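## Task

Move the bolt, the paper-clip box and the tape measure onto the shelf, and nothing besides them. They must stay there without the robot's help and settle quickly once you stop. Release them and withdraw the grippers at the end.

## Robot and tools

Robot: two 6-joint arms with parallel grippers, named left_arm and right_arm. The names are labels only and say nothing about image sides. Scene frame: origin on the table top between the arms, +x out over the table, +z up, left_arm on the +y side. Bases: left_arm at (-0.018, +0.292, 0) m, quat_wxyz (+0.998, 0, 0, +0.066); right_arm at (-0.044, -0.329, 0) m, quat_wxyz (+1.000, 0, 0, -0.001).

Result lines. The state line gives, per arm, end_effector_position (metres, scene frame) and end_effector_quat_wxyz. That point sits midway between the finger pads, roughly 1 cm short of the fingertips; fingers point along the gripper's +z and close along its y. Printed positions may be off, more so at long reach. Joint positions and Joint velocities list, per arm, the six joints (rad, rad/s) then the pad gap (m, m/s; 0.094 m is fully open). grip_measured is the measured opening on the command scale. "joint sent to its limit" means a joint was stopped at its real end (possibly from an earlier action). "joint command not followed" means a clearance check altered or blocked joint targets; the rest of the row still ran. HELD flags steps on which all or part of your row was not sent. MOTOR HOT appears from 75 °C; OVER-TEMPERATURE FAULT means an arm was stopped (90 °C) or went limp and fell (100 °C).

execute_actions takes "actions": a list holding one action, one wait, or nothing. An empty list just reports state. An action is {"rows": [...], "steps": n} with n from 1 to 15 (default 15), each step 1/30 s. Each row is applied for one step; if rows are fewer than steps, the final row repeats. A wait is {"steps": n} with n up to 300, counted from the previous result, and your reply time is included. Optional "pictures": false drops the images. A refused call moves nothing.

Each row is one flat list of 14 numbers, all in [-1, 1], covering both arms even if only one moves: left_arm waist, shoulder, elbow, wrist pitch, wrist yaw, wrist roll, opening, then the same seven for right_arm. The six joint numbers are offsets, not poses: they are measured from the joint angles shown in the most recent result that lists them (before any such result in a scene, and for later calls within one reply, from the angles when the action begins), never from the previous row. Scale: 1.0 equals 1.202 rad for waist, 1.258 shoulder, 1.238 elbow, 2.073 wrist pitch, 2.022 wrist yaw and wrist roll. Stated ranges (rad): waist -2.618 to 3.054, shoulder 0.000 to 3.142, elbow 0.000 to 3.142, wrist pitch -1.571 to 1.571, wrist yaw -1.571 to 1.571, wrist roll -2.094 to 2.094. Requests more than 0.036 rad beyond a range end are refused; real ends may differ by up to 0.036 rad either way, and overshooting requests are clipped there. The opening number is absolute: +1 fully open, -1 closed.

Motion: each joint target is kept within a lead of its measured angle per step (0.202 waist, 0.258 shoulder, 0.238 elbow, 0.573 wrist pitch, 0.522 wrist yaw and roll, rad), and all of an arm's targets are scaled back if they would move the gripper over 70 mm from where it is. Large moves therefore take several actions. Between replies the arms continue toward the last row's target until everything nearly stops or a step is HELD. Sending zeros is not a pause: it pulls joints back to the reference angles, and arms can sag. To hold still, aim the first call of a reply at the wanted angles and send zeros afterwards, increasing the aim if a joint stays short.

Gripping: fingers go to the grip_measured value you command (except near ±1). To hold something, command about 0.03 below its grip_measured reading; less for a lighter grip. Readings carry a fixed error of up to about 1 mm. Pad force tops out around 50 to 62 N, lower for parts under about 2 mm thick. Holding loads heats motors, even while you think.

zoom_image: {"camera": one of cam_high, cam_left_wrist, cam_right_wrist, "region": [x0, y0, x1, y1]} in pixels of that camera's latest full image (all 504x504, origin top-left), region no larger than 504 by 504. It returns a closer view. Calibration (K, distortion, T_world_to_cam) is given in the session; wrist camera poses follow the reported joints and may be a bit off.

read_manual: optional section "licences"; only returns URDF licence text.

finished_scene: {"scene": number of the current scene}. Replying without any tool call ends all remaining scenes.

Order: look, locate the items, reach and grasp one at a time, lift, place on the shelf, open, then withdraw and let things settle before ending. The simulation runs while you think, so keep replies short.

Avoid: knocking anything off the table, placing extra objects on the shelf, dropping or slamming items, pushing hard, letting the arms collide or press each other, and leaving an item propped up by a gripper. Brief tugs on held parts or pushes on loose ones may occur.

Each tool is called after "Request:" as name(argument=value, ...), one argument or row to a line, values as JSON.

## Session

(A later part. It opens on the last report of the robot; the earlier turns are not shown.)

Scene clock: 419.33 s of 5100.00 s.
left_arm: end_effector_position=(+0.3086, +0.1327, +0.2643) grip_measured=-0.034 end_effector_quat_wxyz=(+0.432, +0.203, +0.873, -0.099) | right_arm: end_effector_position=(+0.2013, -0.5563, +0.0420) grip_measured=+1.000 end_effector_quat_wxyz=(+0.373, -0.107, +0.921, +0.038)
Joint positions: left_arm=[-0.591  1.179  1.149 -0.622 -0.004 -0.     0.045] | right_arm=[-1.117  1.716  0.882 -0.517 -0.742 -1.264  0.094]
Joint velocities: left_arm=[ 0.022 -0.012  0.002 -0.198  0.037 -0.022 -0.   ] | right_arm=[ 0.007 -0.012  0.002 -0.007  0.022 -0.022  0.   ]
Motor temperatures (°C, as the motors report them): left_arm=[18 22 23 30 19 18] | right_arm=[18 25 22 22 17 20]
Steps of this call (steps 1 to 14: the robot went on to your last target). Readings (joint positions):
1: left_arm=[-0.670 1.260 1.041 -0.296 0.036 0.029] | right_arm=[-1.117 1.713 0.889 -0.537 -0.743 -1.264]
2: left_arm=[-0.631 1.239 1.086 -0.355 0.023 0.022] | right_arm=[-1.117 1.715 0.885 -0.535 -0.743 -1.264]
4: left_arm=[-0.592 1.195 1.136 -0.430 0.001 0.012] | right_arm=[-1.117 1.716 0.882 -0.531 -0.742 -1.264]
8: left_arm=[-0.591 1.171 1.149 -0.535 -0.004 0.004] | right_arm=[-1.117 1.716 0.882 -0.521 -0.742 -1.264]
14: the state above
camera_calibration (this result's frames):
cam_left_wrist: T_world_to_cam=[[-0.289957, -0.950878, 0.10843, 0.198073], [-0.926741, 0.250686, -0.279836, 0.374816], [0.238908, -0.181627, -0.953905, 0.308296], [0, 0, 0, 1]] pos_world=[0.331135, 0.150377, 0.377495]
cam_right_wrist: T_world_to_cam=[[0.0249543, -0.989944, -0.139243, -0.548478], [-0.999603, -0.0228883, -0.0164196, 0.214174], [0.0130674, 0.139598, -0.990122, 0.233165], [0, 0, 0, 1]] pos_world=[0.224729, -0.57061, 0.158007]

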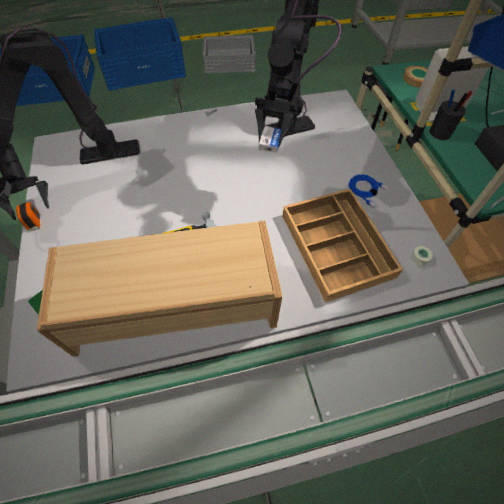

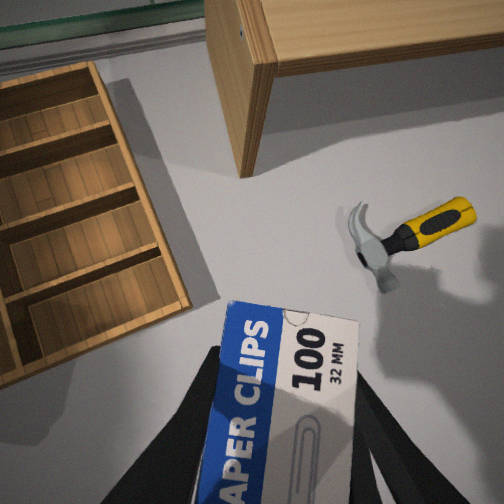

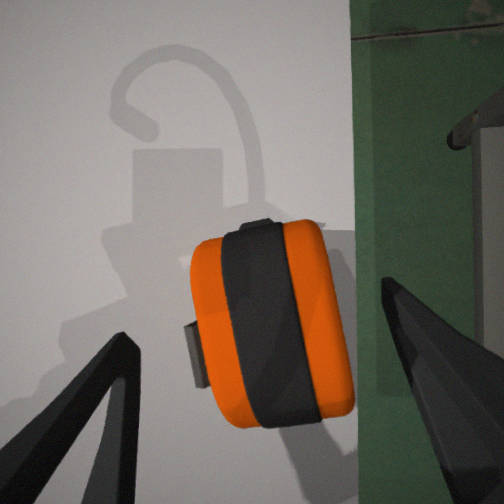

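Request:
execute_actions(
  actions=[
    {"rows": [
[-0.002,0.004,0.012,-0.012,0,0,-0.065,0,0.004,-0.004,0.002,0,0,0.9],
[-0.004,0.015,0.028,-0.014,0,0,-0.065,0,0.004,-0.004,0.002,0,0,0.78],
[-0.006,0.032,0.05,-0.016,0,0,-0.065,0,0.004,-0.004,0.002,0,0,0.66],
[-0.008,0.054,0.077,-0.018,0,0,-0.065,0,0.004,-0.004,0.002,0,0,0.54],
[-0.01,0.08,0.108,-0.02,0,0,-0.065,0,0.004,-0.004,0.002,0,0,0.43],
[-0.012,0.11,0.142,-0.022,0,0,-0.065,0,0.004,-0.004,0.002,0,0,0.33],
[-0.014,0.142,0.178,-0.024,0,0,-0.065,0,0.004,-0.004,0.002,0,0,0.24],
[-0.016,0.175,0.215,-0.026,0,0,-0.065,0,0.004,-0.004,0.002,0,0,0.17],
[-0.017,0.208,0.252,-0.028,0,0,-0.065,0,0.004,-0.004,0.002,0,0,0.11],
[-0.017,0.241,0.289,-0.03,0,0,-0.065,0,0.004,-0.004,0.002,0,0,0.06],
[-0.017,0.274,0.326,-0.032,0,0,-0.065,0,0.004,-0.004,0.002,0,0,0.02],
[-0.017,0.307,0.363,-0.034,0,0,-0.065,0,0.004,-0.004,0.002,0,0,-0.02],
[-0.017,0.34,0.4,-0.036,0,0,-0.065,0,0.004,-0.004,0.002,0,0,-0.06],
[-0.017,0.373,0.437,-0.038,0,0,-0.065,0,0.004,-0.004,0.002,0,0,-0.1],
[-0.017,0.406,0.474,-0.04,0,0,-0.065,0,0.004,-0.004,0.002,0,0,-0.13]], "steps": 15},
  ],
  pictures=false,
)

Request:
execute_actions(
  actions=[
    {"rows": [
[0,0.1,0.117,-0.008,0,0,-0.065,0,0,0,0,0,0,-0.15],
[0,0.133,0.154,-0.009,0,0,-0.065,0,0,0,0,0,0,-0.17],
[0,0.166,0.191,-0.01,0,0,-0.065,0,0,0,0,0,0,-0.17],
[0,0.198,0.227,-0.011,0,0,-0.065,0,0,0,0,0,0,-0.17],
[0,0.229,0.262,-0.012,0,0,-0.065,0,0,0,0,0,0,-0.17],
[0,0.259,0.296,-0.013,0,0,-0.065,0,0,0,0,0,0,-0.17],
[0,0.287,0.328,-0.014,0,0,-0.065,0,0,0,0,0,0,-0.17],
[0,0.313,0.357,-0.015,0,0,-0.065,0,0,0,0,0,0,-0.17],
[0,0.337,0.384,-0.016,0,0,-0.065,0,0,0,0,0,0,-0.17],
[0,0.358,0.408,-0.017,0,0,-0.065,0,0,0,0,0,0,-0.17],
[0,0.376,0.428,-0.017,0,0,-0.065,0,0,0,0,0,0,-0.17],
[0,0.392,0.445,-0.017,0,0,-0.065,0,0,0,0,0,0,-0.17],
[0,0.405,0.458,-0.017,0,0,-0.065,0,0,0,0,0,0,-0.17],
[0,0.415,0.467,-0.017,0,0,-0.065,0,0,0,0,0,0,-0.17],
[0,0.42,0.472,-0.017,0,0,-0.065,0,0,0,0,0,0,-0.17]], "steps": 15},
  ],
  pictures=false,
)

Request:
execute_actions(
  actions=[
    {"steps": 8},
  ],
)

Scene clock: 453.70 s of 5100.00 s.
left_arm: end_effector_position=(+0.4018, +0.0800, +0.2983) grip_measured=-0.034 end_effector_quat_wxyz=(+0.430, +0.208, +0.873, -0.102) | right_arm: end_effector_position=(+0.2019, -0.5588, +0.0420) grip_measured=-0.085 end_effector_quat_wxyz=(+0.373, -0.109, +0.921, +0.032)
Joint positions: left_arm=[-0.603  1.611  1.641 -0.687 -0.004 -0.001  0.045] | right_arm=[-1.117  1.716  0.882 -0.505 -0.738 -1.264  0.043]
Joint velocities: left_arm=[-0.007  1.253  1.258  0.051  0.051 -0.022 -0.001] | right_arm=[-0.002  0.002 -0.022 -0.037  0.037 -0.022 -0.   ]
Motor temperatures (°C, as the motors report them): left_arm=[18 22 25 31 19 18] | right_arm=[18 25 22 22 17 20]
Steps of this call (steps 1 to 45: the robot went on to your last target; steps 46 to 110: nothing new was sent; then 30.20 s passed at rest; steps 111 to 125: all 15 steps of this action). Readings (joint positions):
111: left_arm=[-0.591 1.203 1.124 -0.668 -0.004 -0.001] | right_arm=[-1.117 1.716 0.882 -0.515 -0.742 -1.264]
112: left_arm=[-0.591 1.203 1.129 -0.669 -0.004 -0.001] | right_arm=[-1.117 1.716 0.882 -0.515 -0.742 -1.264]
114: left_arm=[-0.591 1.213 1.161 -0.678 -0.004 -0.001] | right_arm=[-1.117 1.716 0.882 -0.515 -0.741 -1.264]
118: left_arm=[-0.596 1.314 1.319 -0.685 -0.004 -0.001] | right_arm=[-1.117 1.716 0.882 -0.513 -0.740 -1.264]
125: the state above

Scene clock: 454.20 s of 5100.00 s.
left_arm: end_effector_position=(+0.5153, +0.0222, +0.2602) grip_measured=-0.034 end_effector_quat_wxyz=(+0.426, +0.209, +0.874, -0.101) | right_arm: end_effector_position=(+0.2019, -0.5589, +0.0420) grip_measured=-0.085 end_effector_quat_wxyz=(+0.373, -0.109, +0.921, +0.032)
Joint positions: left_arm=[-0.603  2.13   2.175 -0.709 -0.004 -0.001  0.045] | right_arm=[-1.117  1.716  0.882 -0.505 -0.737 -1.264  0.043]
Joint velocities: left_arm=[ 0.012  0.418  0.305 -0.051 -0.037 -0.081  0.   ] | right_arm=[ 0.017  0.002  0.022 -0.007 -0.066 -0.022  0.   ]
Motor temperatures (°C, as the motors report them): left_arm=[18 23 25 31 19 18] | right_arm=[18 25 22 22 17 20]
Steps of this call (steps 1 to 15: all 15 steps of this action). Readings (joint positions):
1: left_arm=[-0.603 1.656 1.687 -0.690 -0.004 -0.001] | right_arm=[-1.117 1.716 0.882 -0.505 -0.737 -1.264]
2: left_arm=[-0.603 1.701 1.733 -0.692 -0.004 -0.001] | right_arm=[-1.117 1.716 0.882 -0.505 -0.737 -1.264]
4: left_arm=[-0.603 1.789 1.825 -0.696 -0.004 -0.001] | right_arm=[-1.117 1.716 0.882 -0.505 -0.737 -1.264]
8: left_arm=[-0.603 1.949 1.994 -0.703 -0.004 -0.001] | right_arm=[-1.117 1.716 0.882 -0.505 -0.737 -1.264]
15: the state above

Scene clock: 454.47 s of 5100.00 s.
left_arm: end_effector_position=(+0.5179, +0.0208, +0.2532) grip_measured=-0.034 end_effector_quat_wxyz=(+0.420, +0.209, +0.878, -0.099) | right_arm: end_effector_position=(+0.2019, -0.5589, +0.0420) grip_measured=-0.085 end_effector_quat_wxyz=(+0.373, -0.109, +0.921, +0.032)
Joint positions: left_arm=[-0.603  2.153  2.194 -0.72  -0.004 -0.001  0.045] | right_arm=[-1.117  1.716  0.882 -0.505 -0.737 -1.264  0.043]
Joint velocities: left_arm=[-0.017  0.002  0.046  0.007  0.007  0.022 -0.001] | right_arm=[-0.007  0.022  0.017  0.037 -0.022 -0.037 -0.   ]
Motor temperatures (°C, as the motors report them): left_arm=[18 23 25 31 19 18] | right_arm=[18 25 22 22 17 20]
Steps of this call (steps 1 to 8: the robot went on to your last target). Readings (joint positions):
1: left_arm=[-0.603 2.141 2.183 -0.710 -0.004 -0.001] | right_arm=[-1.117 1.716 0.882 -0.505 -0.737 -1.264]
2: left_arm=[-0.603 2.148 2.186 -0.711 -0.004 -0.001] | right_arm=[-1.117 1.716 0.882 -0.505 -0.737 -1.264]
4: left_arm=[-0.603 2.153 2.187 -0.716 -0.004 -0.001] | right_arm=[-1.117 1.716 0.882 -0.505 -0.737 -1.264]
8: the state above
camera_calibration (this result's frames):
cam_left_wrist: T_world_to_cam=[[-0.298688, -0.948555, 0.105018, 0.158884], [-0.930074, 0.26466, -0.254789, 0.588916], [0.213887, -0.173777, -0.961277, 0.242043], [0, 0, 0, 1]] pos_world=[0.543422, 0.0369091, 0.366034]
cam_right_wrist: T_world_to_cam=[[0.0239824, -0.991709, -0.126247, -0.552373], [-0.999612, -0.0219956, -0.0171085, 0.215165], [0.0141897, 0.126608, -0.991851, 0.226074], [0, 0, 0, 1]] pos_world=[0.225121, -0.571684, 0.158177]

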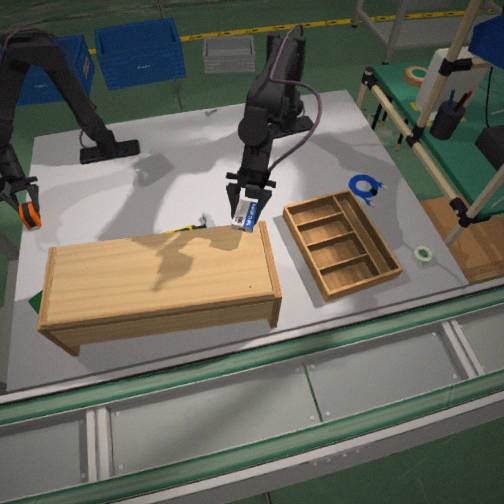

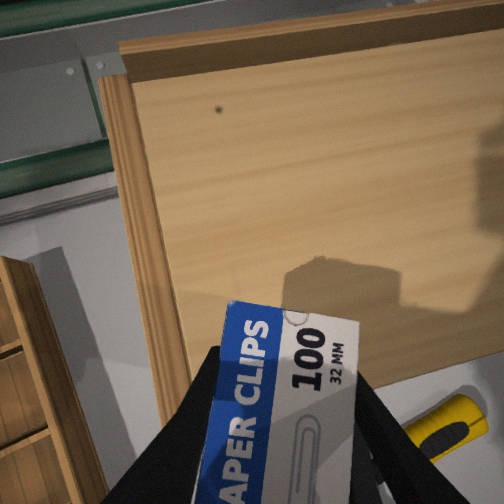

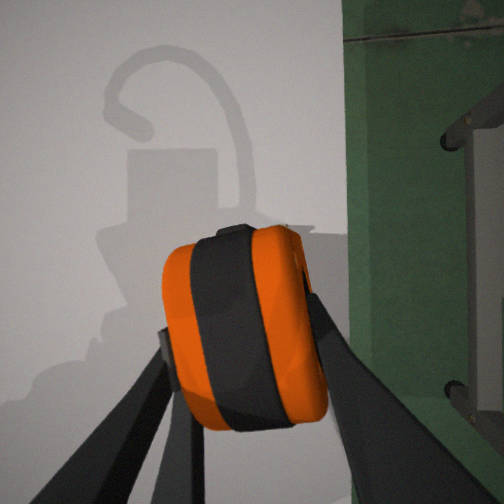

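Request:
execute_actions(
  actions=[
    {"rows": [
[-0.004,-0.005,0.03,0.006,0,0,-0.065,0,-0.008,0.015,0,0,0,-0.125],
[-0.006,0.002,0.038,0.01,0,0,-0.065,0,-0.016,0.028,-0.006,0,0,-0.125],
[-0.008,0.011,0.047,0.013,0,0,-0.065,0,-0.026,0.044,-0.014,0,0,-0.125],
[-0.01,0.021,0.056,0.016,0,0,-0.065,0,-0.038,0.062,-0.023,0,0,-0.125],
[-0.012,0.032,0.065,0.019,0,0,-0.065,0,-0.051,0.082,-0.033,0,0,-0.125],
[-0.012,0.043,0.074,0.022,0,0,-0.065,0,-0.065,0.103,-0.043,0,0,-0.125],
[-0.012,0.054,0.083,0.024,0,0,-0.065,0.004,-0.08,0.125,-0.053,0.003,0.005,-0.125],
[-0.012,0.065,0.092,0.026,0,0,-0.065,0.012,-0.095,0.147,-0.063,0.008,0.014,-0.125],
[-0.012,0.076,0.101,0.028,0,0,-0.065,0.024,-0.11,0.169,-0.073,0.015,0.026,-0.125],
[-0.012,0.087,0.109,0.03,0,0,-0.065,0.04,-0.125,0.191,-0.083,0.024,0.042,-0.125],
[-0.012,0.098,0.116,0.031,0,0,-0.065,0.06,-0.14,0.213,-0.093,0.035,0.06,-0.125],
[-0.012,0.108,0.122,0.031,0,0,-0.065,0.083,-0.155,0.235,-0.103,0.047,0.08,-0.125],
[-0.012,0.117,0.127,0.031,0,0,-0.065,0.11,-0.17,0.257,-0.113,0.06,0.102,-0.125],
[-0.012,0.125,0.131,0.031,0,0,-0.065,0.14,-0.185,0.279,-0.123,0.074,0.126,-0.125],
[-0.012,0.131,0.134,0.031,0,0,-0.065,0.17,-0.2,0.3,-0.132,0.088,0.15,-0.125]], "steps": 15},
  ],
  pictures=false,
)

Request:
execute_actions(
  actions=[
    {"rows": [
[0,0.003,0.03,0.005,0,0,-0.065,0.09,-0.045,0.07,-0.045,0.065,0.11,-0.125],
[0,0.003,0.03,0.005,0,0,-0.065,0.125,-0.058,0.09,-0.054,0.082,0.14,-0.125],
[0,0.003,0.03,0.005,0,0,-0.065,0.16,-0.07,0.109,-0.062,0.099,0.17,-0.125],
[0,0.003,0.03,0.005,0,0,-0.065,0.195,-0.082,0.127,-0.07,0.116,0.2,-0.125],
[0,0.003,0.03,0.005,0,0,-0.065,0.23,-0.093,0.144,-0.078,0.133,0.23,-0.125],
[0,0.003,0.03,0.005,0,0,-0.065,0.265,-0.104,0.16,-0.085,0.15,0.26,-0.125],
[0,0.003,0.03,0.005,0,0,-0.065,0.3,-0.114,0.175,-0.092,0.167,0.29,-0.125],
[0,0.003,0.03,0.005,0,0,-0.065,0.335,-0.123,0.189,-0.098,0.184,0.32,-0.125],
[0,0.003,0.03,0.005,0,0,-0.065,0.37,-0.131,0.201,-0.104,0.201,0.35,-0.125],
[0,0.003,0.03,0.005,0,0,-0.065,0.405,-0.138,0.212,-0.109,0.218,0.38,-0.125],
[0,0.003,0.03,0.005,0,0,-0.065,0.44,-0.144,0.221,-0.113,0.235,0.41,-0.125],
[0,0.003,0.03,0.005,0,0,-0.065,0.475,-0.149,0.228,-0.116,0.252,0.44,-0.125],
[0,0.003,0.03,0.005,0,0,-0.065,0.51,-0.153,0.233,-0.118,0.269,0.47,-0.125],
[0,0.003,0.03,0.005,0,0,-0.065,0.545,-0.155,0.235,-0.12,0.286,0.5,-0.125],
[0,0.003,0.03,0.005,0,0,-0.065,0.58,-0.155,0.235,-0.12,0.303,0.53,-0.125]], "steps": 15},
  ],
  pictures=false,
)

Request:
execute_actions(
  actions=[
    {"rows": [
[0,-0.008,0.02,0,0,0,-0.065,0.1,-0.01,0.02,-0.01,0.09,0.155,-0.125],
[0,-0.008,0.02,0,0,0,-0.065,0.133,-0.01,0.02,-0.01,0.097,0.165,-0.125],
[0,-0.008,0.02,0,0,0,-0.065,0.164,-0.01,0.02,-0.01,0.1,0.17,-0.125],
[0,-0.008,0.02,0,0,0,-0.065,0.193,-0.01,0.02,-0.01,0.1,0.17,-0.125],
[0,-0.008,0.02,0,0,0,-0.065,0.22,-0.01,0.02,-0.01,0.1,0.17,-0.125],
[0,-0.008,0.02,0,0,0,-0.065,0.244,-0.01,0.02,-0.01,0.1,0.17,-0.125],
[0,-0.008,0.02,0,0,0,-0.065,0.265,-0.01,0.02,-0.01,0.1,0.17,-0.125],
[0,-0.008,0.02,0,0,0,-0.065,0.283,-0.01,0.02,-0.01,0.1,0.17,-0.125],
[0,-0.008,0.02,0,0,0,-0.065,0.297,-0.01,0.02,-0.01,0.1,0.17,-0.125],
[0,-0.008,0.02,0,0,0,-0.065,0.307,-0.01,0.02,-0.01,0.1,0.17,-0.125],
[0,-0.008,0.02,0,0,0,-0.065,0.313,-0.01,0.02,-0.01,0.1,0.17,-0.125]], "steps": 15},
  ],
)

Scene clock: 540.70 s of 5100.00 s.
left_arm: end_effector_position=(+0.5475, +0.0005, +0.2339) grip_measured=-0.034 end_effector_quat_wxyz=(+0.434, +0.211, +0.870, -0.104) | right_arm: end_effector_position=(+0.2448, -0.5825, +0.1687) grip_measured=-0.085 end_effector_quat_wxyz=(+0.373, -0.135, +0.915, -0.077)
Joint positions: left_arm=[-0.611  2.295  2.325 -0.677 -0.004 -0.001  0.045] | right_arm=[-0.986  1.529  1.183 -0.691 -0.601 -1.112  0.043]
Joint velocities: left_arm=[-0.002  0.374  0.09  -0.022  0.081  0.022 -0.   ] | right_arm=[ 0.994 -0.603  0.828 -0.432  0.549  0.989  0.   ]
Motor temperatures (°C, as the motors report them): left_arm=[18 31 27 31 19 18] | right_arm=[18 26 22 21 17 20]
Steps of this call (steps 1 to 30: the robot went on to your last target; steps 31 to 90: nothing new was sent; then 82.73 s passed at rest; steps 91 to 105: all 15 steps of this action). Readings (joint positions):
91: left_arm=[-0.603 2.153 2.197 -0.720 -0.004 -0.001] | right_arm=[-1.117 1.716 0.882 -0.505 -0.737 -1.264]
92: left_arm=[-0.603 2.153 2.199 -0.720 -0.004 -0.001] | right_arm=[-1.117 1.716 0.884 -0.505 -0.737 -1.264]
94: left_arm=[-0.603 2.162 2.216 -0.720 -0.004 -0.001] | right_arm=[-1.117 1.716 0.897 -0.521 -0.728 -1.264]
98: left_arm=[-0.606 2.198 2.266 -0.703 -0.004 -0.001] | right_arm=[-1.115 1.679 0.969 -0.590 -0.700 -1.260]
105: the state above

Scene clock: 541.20 s of 5100.00 s.
left_arm: end_effector_position=(+0.5510, -0.0013, +0.2222) grip_measured=-0.034 end_effector_quat_wxyz=(+0.427, +0.212, +0.873, -0.103) | right_arm: end_effector_position=(+0.3100, -0.4373, +0.2692) grip_measured=-0.085 end_effector_quat_wxyz=(+0.354, +0.006, +0.934, -0.056)
Joint positions: left_arm=[-0.611  2.321  2.333 -0.674 -0.004 -0.001  0.045] | right_arm=[-0.36   1.364  1.436 -0.92  -0.132 -0.299  0.043]
Joint velocities: left_arm=[-0.002  0.002  0.022  0.022 -0.007 -0.007 -0.   ] | right_arm=[ 1.179 -0.193  0.159 -0.242  0.974  1.663  0.   ]
Motor temperatures (°C, as the motors report them): left_arm=[18 31 27 31 19 18] | right_arm=[18 26 22 21 17 20]
Steps of this call (steps 1 to 15: all 15 steps of this action). Readings (joint positions):
1: left_arm=[-0.611 2.305 2.327 -0.677 -0.004 -0.001] | right_arm=[-0.949 1.510 1.210 -0.705 -0.576 -1.072]
2: left_arm=[-0.611 2.314 2.327 -0.678 -0.004 -0.001] | right_arm=[-0.908 1.494 1.236 -0.719 -0.546 -1.028]
4: left_arm=[-0.611 2.321 2.327 -0.674 -0.004 -0.001] | right_arm=[-0.825 1.469 1.281 -0.750 -0.485 -0.930]
8: left_arm=[-0.611 2.321 2.333 -0.674 -0.004 -0.001] | right_arm=[-0.655 1.429 1.352 -0.826 -0.357 -0.711]
15: the state above

Scene clock: 541.70 s of 5100.00 s.
left_arm: end_effector_position=(+0.5510, -0.0013, +0.2222) grip_measured=-0.034 end_effector_quat_wxyz=(+0.427, +0.212, +0.873, -0.103) | right_arm: end_effector_position=(+0.3176, -0.3304, +0.2631) grip_measured=-0.085 end_effector_quat_wxyz=(+0.335, +0.012, +0.942, -0.011)
Joint positions: left_arm=[-0.611  2.321  2.333 -0.674 -0.004 -0.001  0.045] | right_arm=[ 0.015  1.362  1.44  -0.966  0.036  0.025  0.043]
Joint velocities: left_arm=[-0.017 -0.002 -0.002 -0.022  0.007  0.066 -0.001] | right_arm=[-0.007  0.007  0.012  0.007  0.081  0.081  0.001]
Motor temperatures (°C, as the motors report them): left_arm=[18 32 27 31 19 18] | right_arm=[18 26 22 22 17 20]
Steps of this call (steps 1 to 15: all 15 steps of this action). Readings (joint positions):
1: left_arm=[-0.611 2.321 2.333 -0.674 -0.004 -0.001] | right_arm=[-0.317 1.360 1.439 -0.925 -0.099 -0.240]
2: left_arm=[-0.611 2.321 2.333 -0.674 -0.004 -0.001] | right_arm=[-0.275 1.359 1.440 -0.928 -0.068 -0.187]
4: left_arm=[-0.611 2.321 2.333 -0.674 -0.004 -0.001] | right_arm=[-0.194 1.361 1.440 -0.939 -0.023 -0.106]
8: left_arm=[-0.611 2.321 2.333 -0.674 -0.004 -0.001] | right_arm=[-0.062 1.362 1.440 -0.958 0.019 -0.021]
15: the state above
camera_calibration (this result's frames):
cam_left_wrist: T_world_to_cam=[[-0.307177, -0.945523, 0.107834, 0.155141], [-0.924126, 0.269314, -0.271038, 0.617901], [0.227231, -0.182909, -0.956509, 0.192904], [0, 0, 0, 1]] pos_world=[0.574841, 0.015564, 0.33526]
cam_right_wrist: T_world_to_cam=[[-0.240143, -0.963443, -0.118782, -0.209428], [-0.97007, 0.233636, 0.0661728, 0.392833], [-0.0360019, 0.131118, -0.990713, 0.431929], [0, 0, 0, 1]] pos_world=[0.346333, -0.350185, 0.377046]

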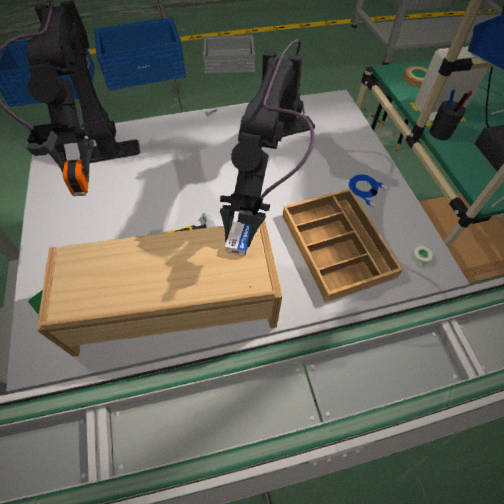

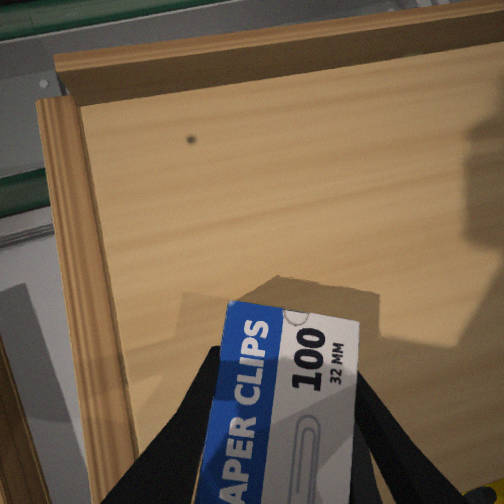

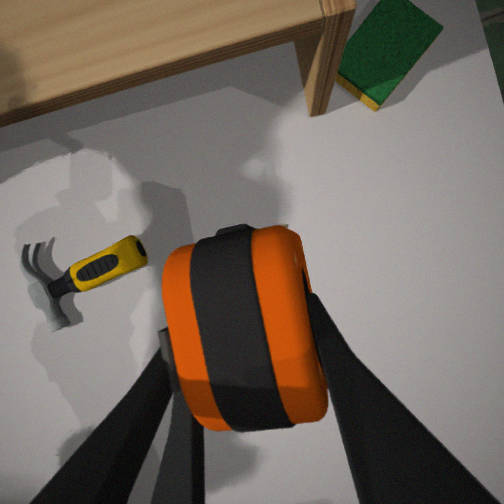

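Request:
execute_actions(
  actions=[
    {"rows": [
[0,-0.006,0.02,0.002,0,0,-0.065,0,0.0,0.02,0.01,-0.005,-0.004,-0.125],
[0,-0.005,0.02,0.002,0,0,-0.065,0,0.008,0.034,0.013,-0.01,-0.008,-0.125],
[0,-0.004,0.02,0.002,0,0,-0.065,0,0.022,0.052,0.016,-0.015,-0.012,-0.125],
[0,-0.003,0.02,0.002,0,0,-0.065,0,0.04,0.073,0.018,-0.02,-0.015,-0.125],
[0,-0.002,0.02,0.002,0,0,-0.065,0,0.062,0.097,0.02,-0.022,-0.015,-0.125],
[0,-0.001,0.02,0.002,0,0,-0.065,0,0.087,0.124,0.022,-0.022,-0.015,-0.125],
[0,0,0.02,0.002,0,0,-0.065,0,0.114,0.152,0.024,-0.022,-0.015,-0.125],
[0,0.001,0.02,0.002,0,0,-0.065,0,0.141,0.181,0.026,-0.022,-0.015,-0.125],
[0,0.002,0.02,0.002,0,0,-0.065,0,0.168,0.21,0.028,-0.022,-0.015,-0.125],
[0,0.003,0.02,0.002,0,0,-0.065,0,0.195,0.239,0.03,-0.022,-0.015,-0.125],
[0,0.004,0.02,0.002,0,0,-0.065,0,0.222,0.268,0.032,-0.022,-0.015,-0.125],
[0,0.005,0.02,0.002,0,0,-0.065,0,0.249,0.297,0.034,-0.022,-0.015,-0.125],
[0,0.006,0.02,0.002,0,0,-0.065,0,0.276,0.326,0.036,-0.022,-0.015,-0.125],
[0,0.006,0.02,0.002,0,0,-0.065,0,0.303,0.355,0.038,-0.022,-0.015,-0.125],
[0,0.006,0.02,0.002,0,0,-0.065,0,0.33,0.384,0.04,-0.022,-0.015,-0.125]], "steps": 15},
  ],
  pictures=false,
)

Request:
execute_actions(
  actions=[
    {"rows": [
[0,0,0.015,0,0,0,-0.065,0,0.081,0.094,0.014,0,0,-0.125],
[0,0,0.015,0,0,0,-0.065,0,0.108,0.123,0.015,0,0,-0.125],
[0,0,0.015,0,0,0,-0.065,0,0.135,0.152,0.016,0,0,-0.125],
[0,0,0.015,0,0,0,-0.065,0,0.161,0.18,0.017,0,0,-0.125],
[0,0,0.015,0,0,0,-0.065,0,0.186,0.207,0.018,0,0,-0.125],
[0,0,0.015,0,0,0,-0.065,0,0.21,0.233,0.018,0,0,-0.125],
[0,0,0.015,0,0,0,-0.065,0,0.233,0.258,0.018,0,0,-0.125],
[0,0,0.015,0,0,0,-0.065,0,0.254,0.281,0.018,0,0,-0.125],
[0,0,0.015,0,0,0,-0.065,0,0.273,0.302,0.018,0,0,-0.125],
[0,0,0.015,0,0,0,-0.065,0,0.29,0.32,0.018,0,0,-0.125],
[0,0,0.015,0,0,0,-0.065,0,0.305,0.336,0.018,0,0,-0.125],
[0,0,0.015,0,0,0,-0.065,0,0.318,0.349,0.018,0,0,-0.125],
[0,0,0.015,0,0,0,-0.065,0,0.328,0.36,0.018,0,0,-0.125],
[0,0,0.015,0,0,0,-0.065,0,0.335,0.368,0.018,0,0,-0.125],
[0,0,0.015,0,0,0,-0.065,0,0.34,0.373,0.018,0,0,-0.125]], "steps": 15},
  ],
  pictures=false,
)

Request:
execute_actions(
  actions=[
    {"steps": 8},
  ],
)

Scene clock: 590.17 s of 5100.00 s.
left_arm: end_effector_position=(+0.5510, -0.0013, +0.2222) grip_measured=-0.034 end_effector_quat_wxyz=(+0.427, +0.212, +0.873, -0.103) | right_arm: end_effector_position=(+0.4188, -0.3232, +0.2766) grip_measured=-0.085 end_effector_quat_wxyz=(+0.353, -0.002, +0.936, +0.002)
Joint positions: left_arm=[-0.611  2.321  2.333 -0.674 -0.004 -0.001  0.045] | right_arm=[ 0.015  1.726  1.824 -0.947  0.003  0.007  0.043]
Joint velocities: left_arm=[ 0.017  0.002 -0.027 -0.037 -0.022 -0.066 -0.   ] | right_arm=[ 0.002  1.013  1.023  0.198 -0.066 -0.051  0.001]
Motor temperatures (°C, as the motors report them): left_arm=[18 35 27 32 19 18] | right_arm=[18 25 24 24 17 20]
Steps of this call (steps 1 to 30: the robot went on to your last target; steps 31 to 90: nothing new was sent; then 44.97 s passed at rest; steps 91 to 105: all 15 steps of this action). Readings (joint positions):
91: left_arm=[-0.611 2.321 2.333 -0.674 -0.004 -0.001] | right_arm=[0.015 1.362 1.440 -0.969 0.050 0.037]
92: left_arm=[-0.611 2.321 2.333 -0.674 -0.004 -0.001] | right_arm=[0.015 1.363 1.440 -0.969 0.046 0.033]
94: left_arm=[-0.611 2.321 2.333 -0.674 -0.004 -0.001] | right_arm=[0.015 1.378 1.458 -0.979 0.033 0.025]
98: left_arm=[-0.611 2.321 2.333 -0.674 -0.004 -0.001] | right_arm=[0.015 1.478 1.571 -0.984 0.013 0.013]
105: the state above

Scene clock: 590.67 s of 5100.00 s.
left_arm: end_effector_position=(+0.5510, -0.0013, +0.2222) grip_measured=-0.034 end_effector_quat_wxyz=(+0.427, +0.212, +0.873, -0.103) | right_arm: end_effector_position=(+0.5235, -0.3219, +0.2276) grip_measured=-0.085 end_effector_quat_wxyz=(+0.347, -0.002, +0.938, +0.002)
Joint positions: left_arm=[-0.611  2.321  2.333 -0.674 -0.004 -0.001  0.045] | right_arm=[ 0.015  2.157  2.23  -0.936  0.003  0.007  0.043]
Joint velocities: left_arm=[-0.007 -0.012  0.002  0.022 -0.051 -0.051  0.   ] | right_arm=[-0.002  0.173  0.335 -0.007  0.007  0.007 -0.001]
Motor temperatures (°C, as the motors report them): left_arm=[18 35 27 32 19 18] | right_arm=[18 25 24 24 17 20]
Steps of this call (steps 1 to 15: all 15 steps of this action). Readings (joint positions):
1: left_arm=[-0.611 2.321 2.333 -0.674 -0.004 -0.001] | right_arm=[0.015 1.762 1.858 -0.945 0.003 0.007]
2: left_arm=[-0.611 2.321 2.333 -0.674 -0.004 -0.001] | right_arm=[0.015 1.798 1.893 -0.944 0.003 0.007]
4: left_arm=[-0.611 2.321 2.333 -0.674 -0.004 -0.001] | right_arm=[0.015 1.872 1.959 -0.943 0.003 0.007]
8: left_arm=[-0.611 2.321 2.333 -0.674 -0.004 -0.001] | right_arm=[0.015 2.012 2.084 -0.942 0.003 0.007]
15: the state above

Scene clock: 590.93 s of 5100.00 s.
left_arm: end_effector_position=(+0.5510, -0.0013, +0.2222) grip_measured=-0.034 end_effector_quat_wxyz=(+0.427, +0.212, +0.873, -0.103) | right_arm: end_effector_position=(+0.5258, -0.3219, +0.2303) grip_measured=-0.085 end_effector_quat_wxyz=(+0.351, -0.002, +0.936, +0.002)
Joint positions: left_arm=[-0.611  2.321  2.333 -0.674 -0.004 -0.001  0.045] | right_arm=[ 0.015  2.163  2.246 -0.937  0.003  0.007  0.043]
Joint velocities: left_arm=[ 0.017 -0.027 -0.007 -0.081  0.007  0.022  0.   ] | right_arm=[-0.017 -0.002 -0.007  0.037 -0.037 -0.037 -0.   ]
Motor temperatures (°C, as the motors report them): left_arm=[18 35 27 32 19 18] | right_arm=[18 25 24 24 17 20]
Steps of this call (steps 1 to 8: the robot went on to your last target). Readings (joint positions):
1: left_arm=[-0.611 2.321 2.333 -0.674 -0.004 -0.001] | right_arm=[0.015 2.161 2.238 -0.936 0.003 0.007]
2: left_arm=[-0.611 2.321 2.333 -0.674 -0.004 -0.001] | right_arm=[0.015 2.163 2.242 -0.936 0.003 0.007]
4: left_arm=[-0.611 2.321 2.333 -0.674 -0.004 -0.001] | right_arm=[0.015 2.163 2.244 -0.936 0.003 0.007]
8: the state above
camera_calibration (this result's frames):
cam_left_wrist: T_world_to_cam=[[-0.307177, -0.945523, 0.107834, 0.155141], [-0.924126, 0.269314, -0.271038, 0.617901], [0.227231, -0.182909, -0.956509, 0.192904], [0, 0, 0, 1]] pos_world=[0.574841, 0.015564, 0.33526]
cam_right_wrist: T_world_to_cam=[[-0.201329, -0.969457, -0.140074, -0.172534], [-0.979495, 0.198168, 0.0363061, 0.595456], [-0.0074391, 0.144511, -0.989475, 0.394887], [0, 0, 0, 1]] pos_world=[0.551448, -0.342331, 0.344945]

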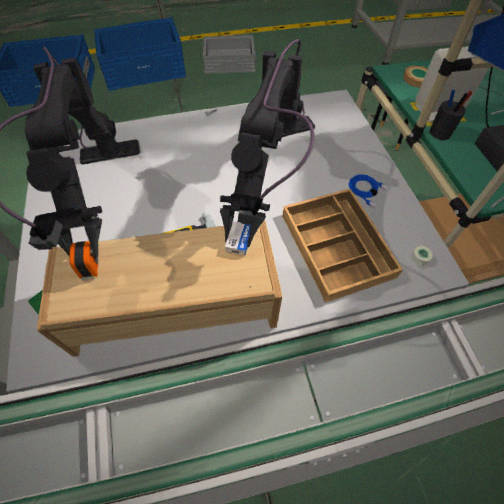

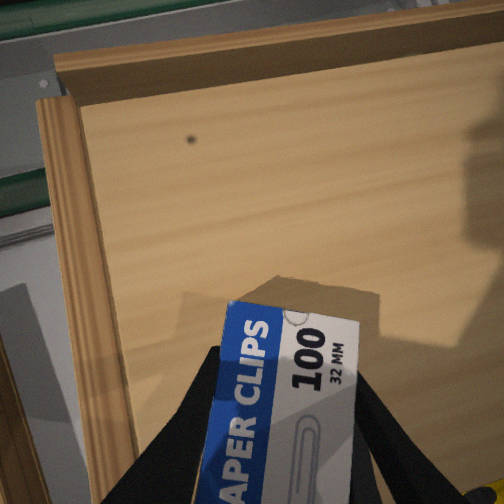

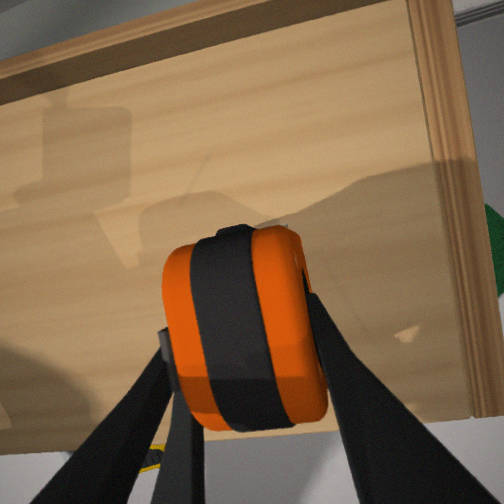

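Request:
zoom_image(
  camera="cam_high",
  region=[205, 195, 285, 275],
)

Request:
zoom_image(
  camera="cam_high",
  region=[35, 210, 125, 300],
)

Region (205, 195, 285, 275) of cam_high's 504x504 image, scaled by 6.300, with more detail than that image has.

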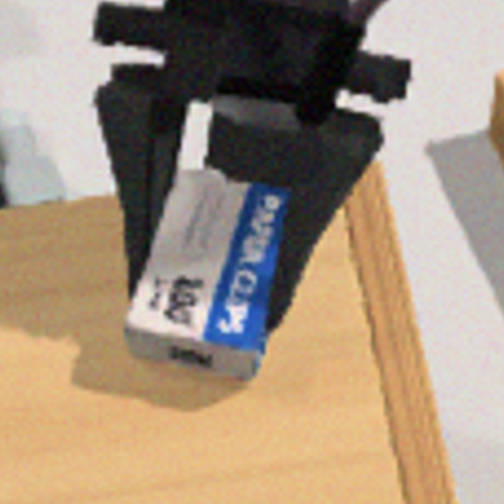

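Region (35, 210, 125, 300) of cam_high's 504x504 image, scaled by 5.600, with more detail than that image has.

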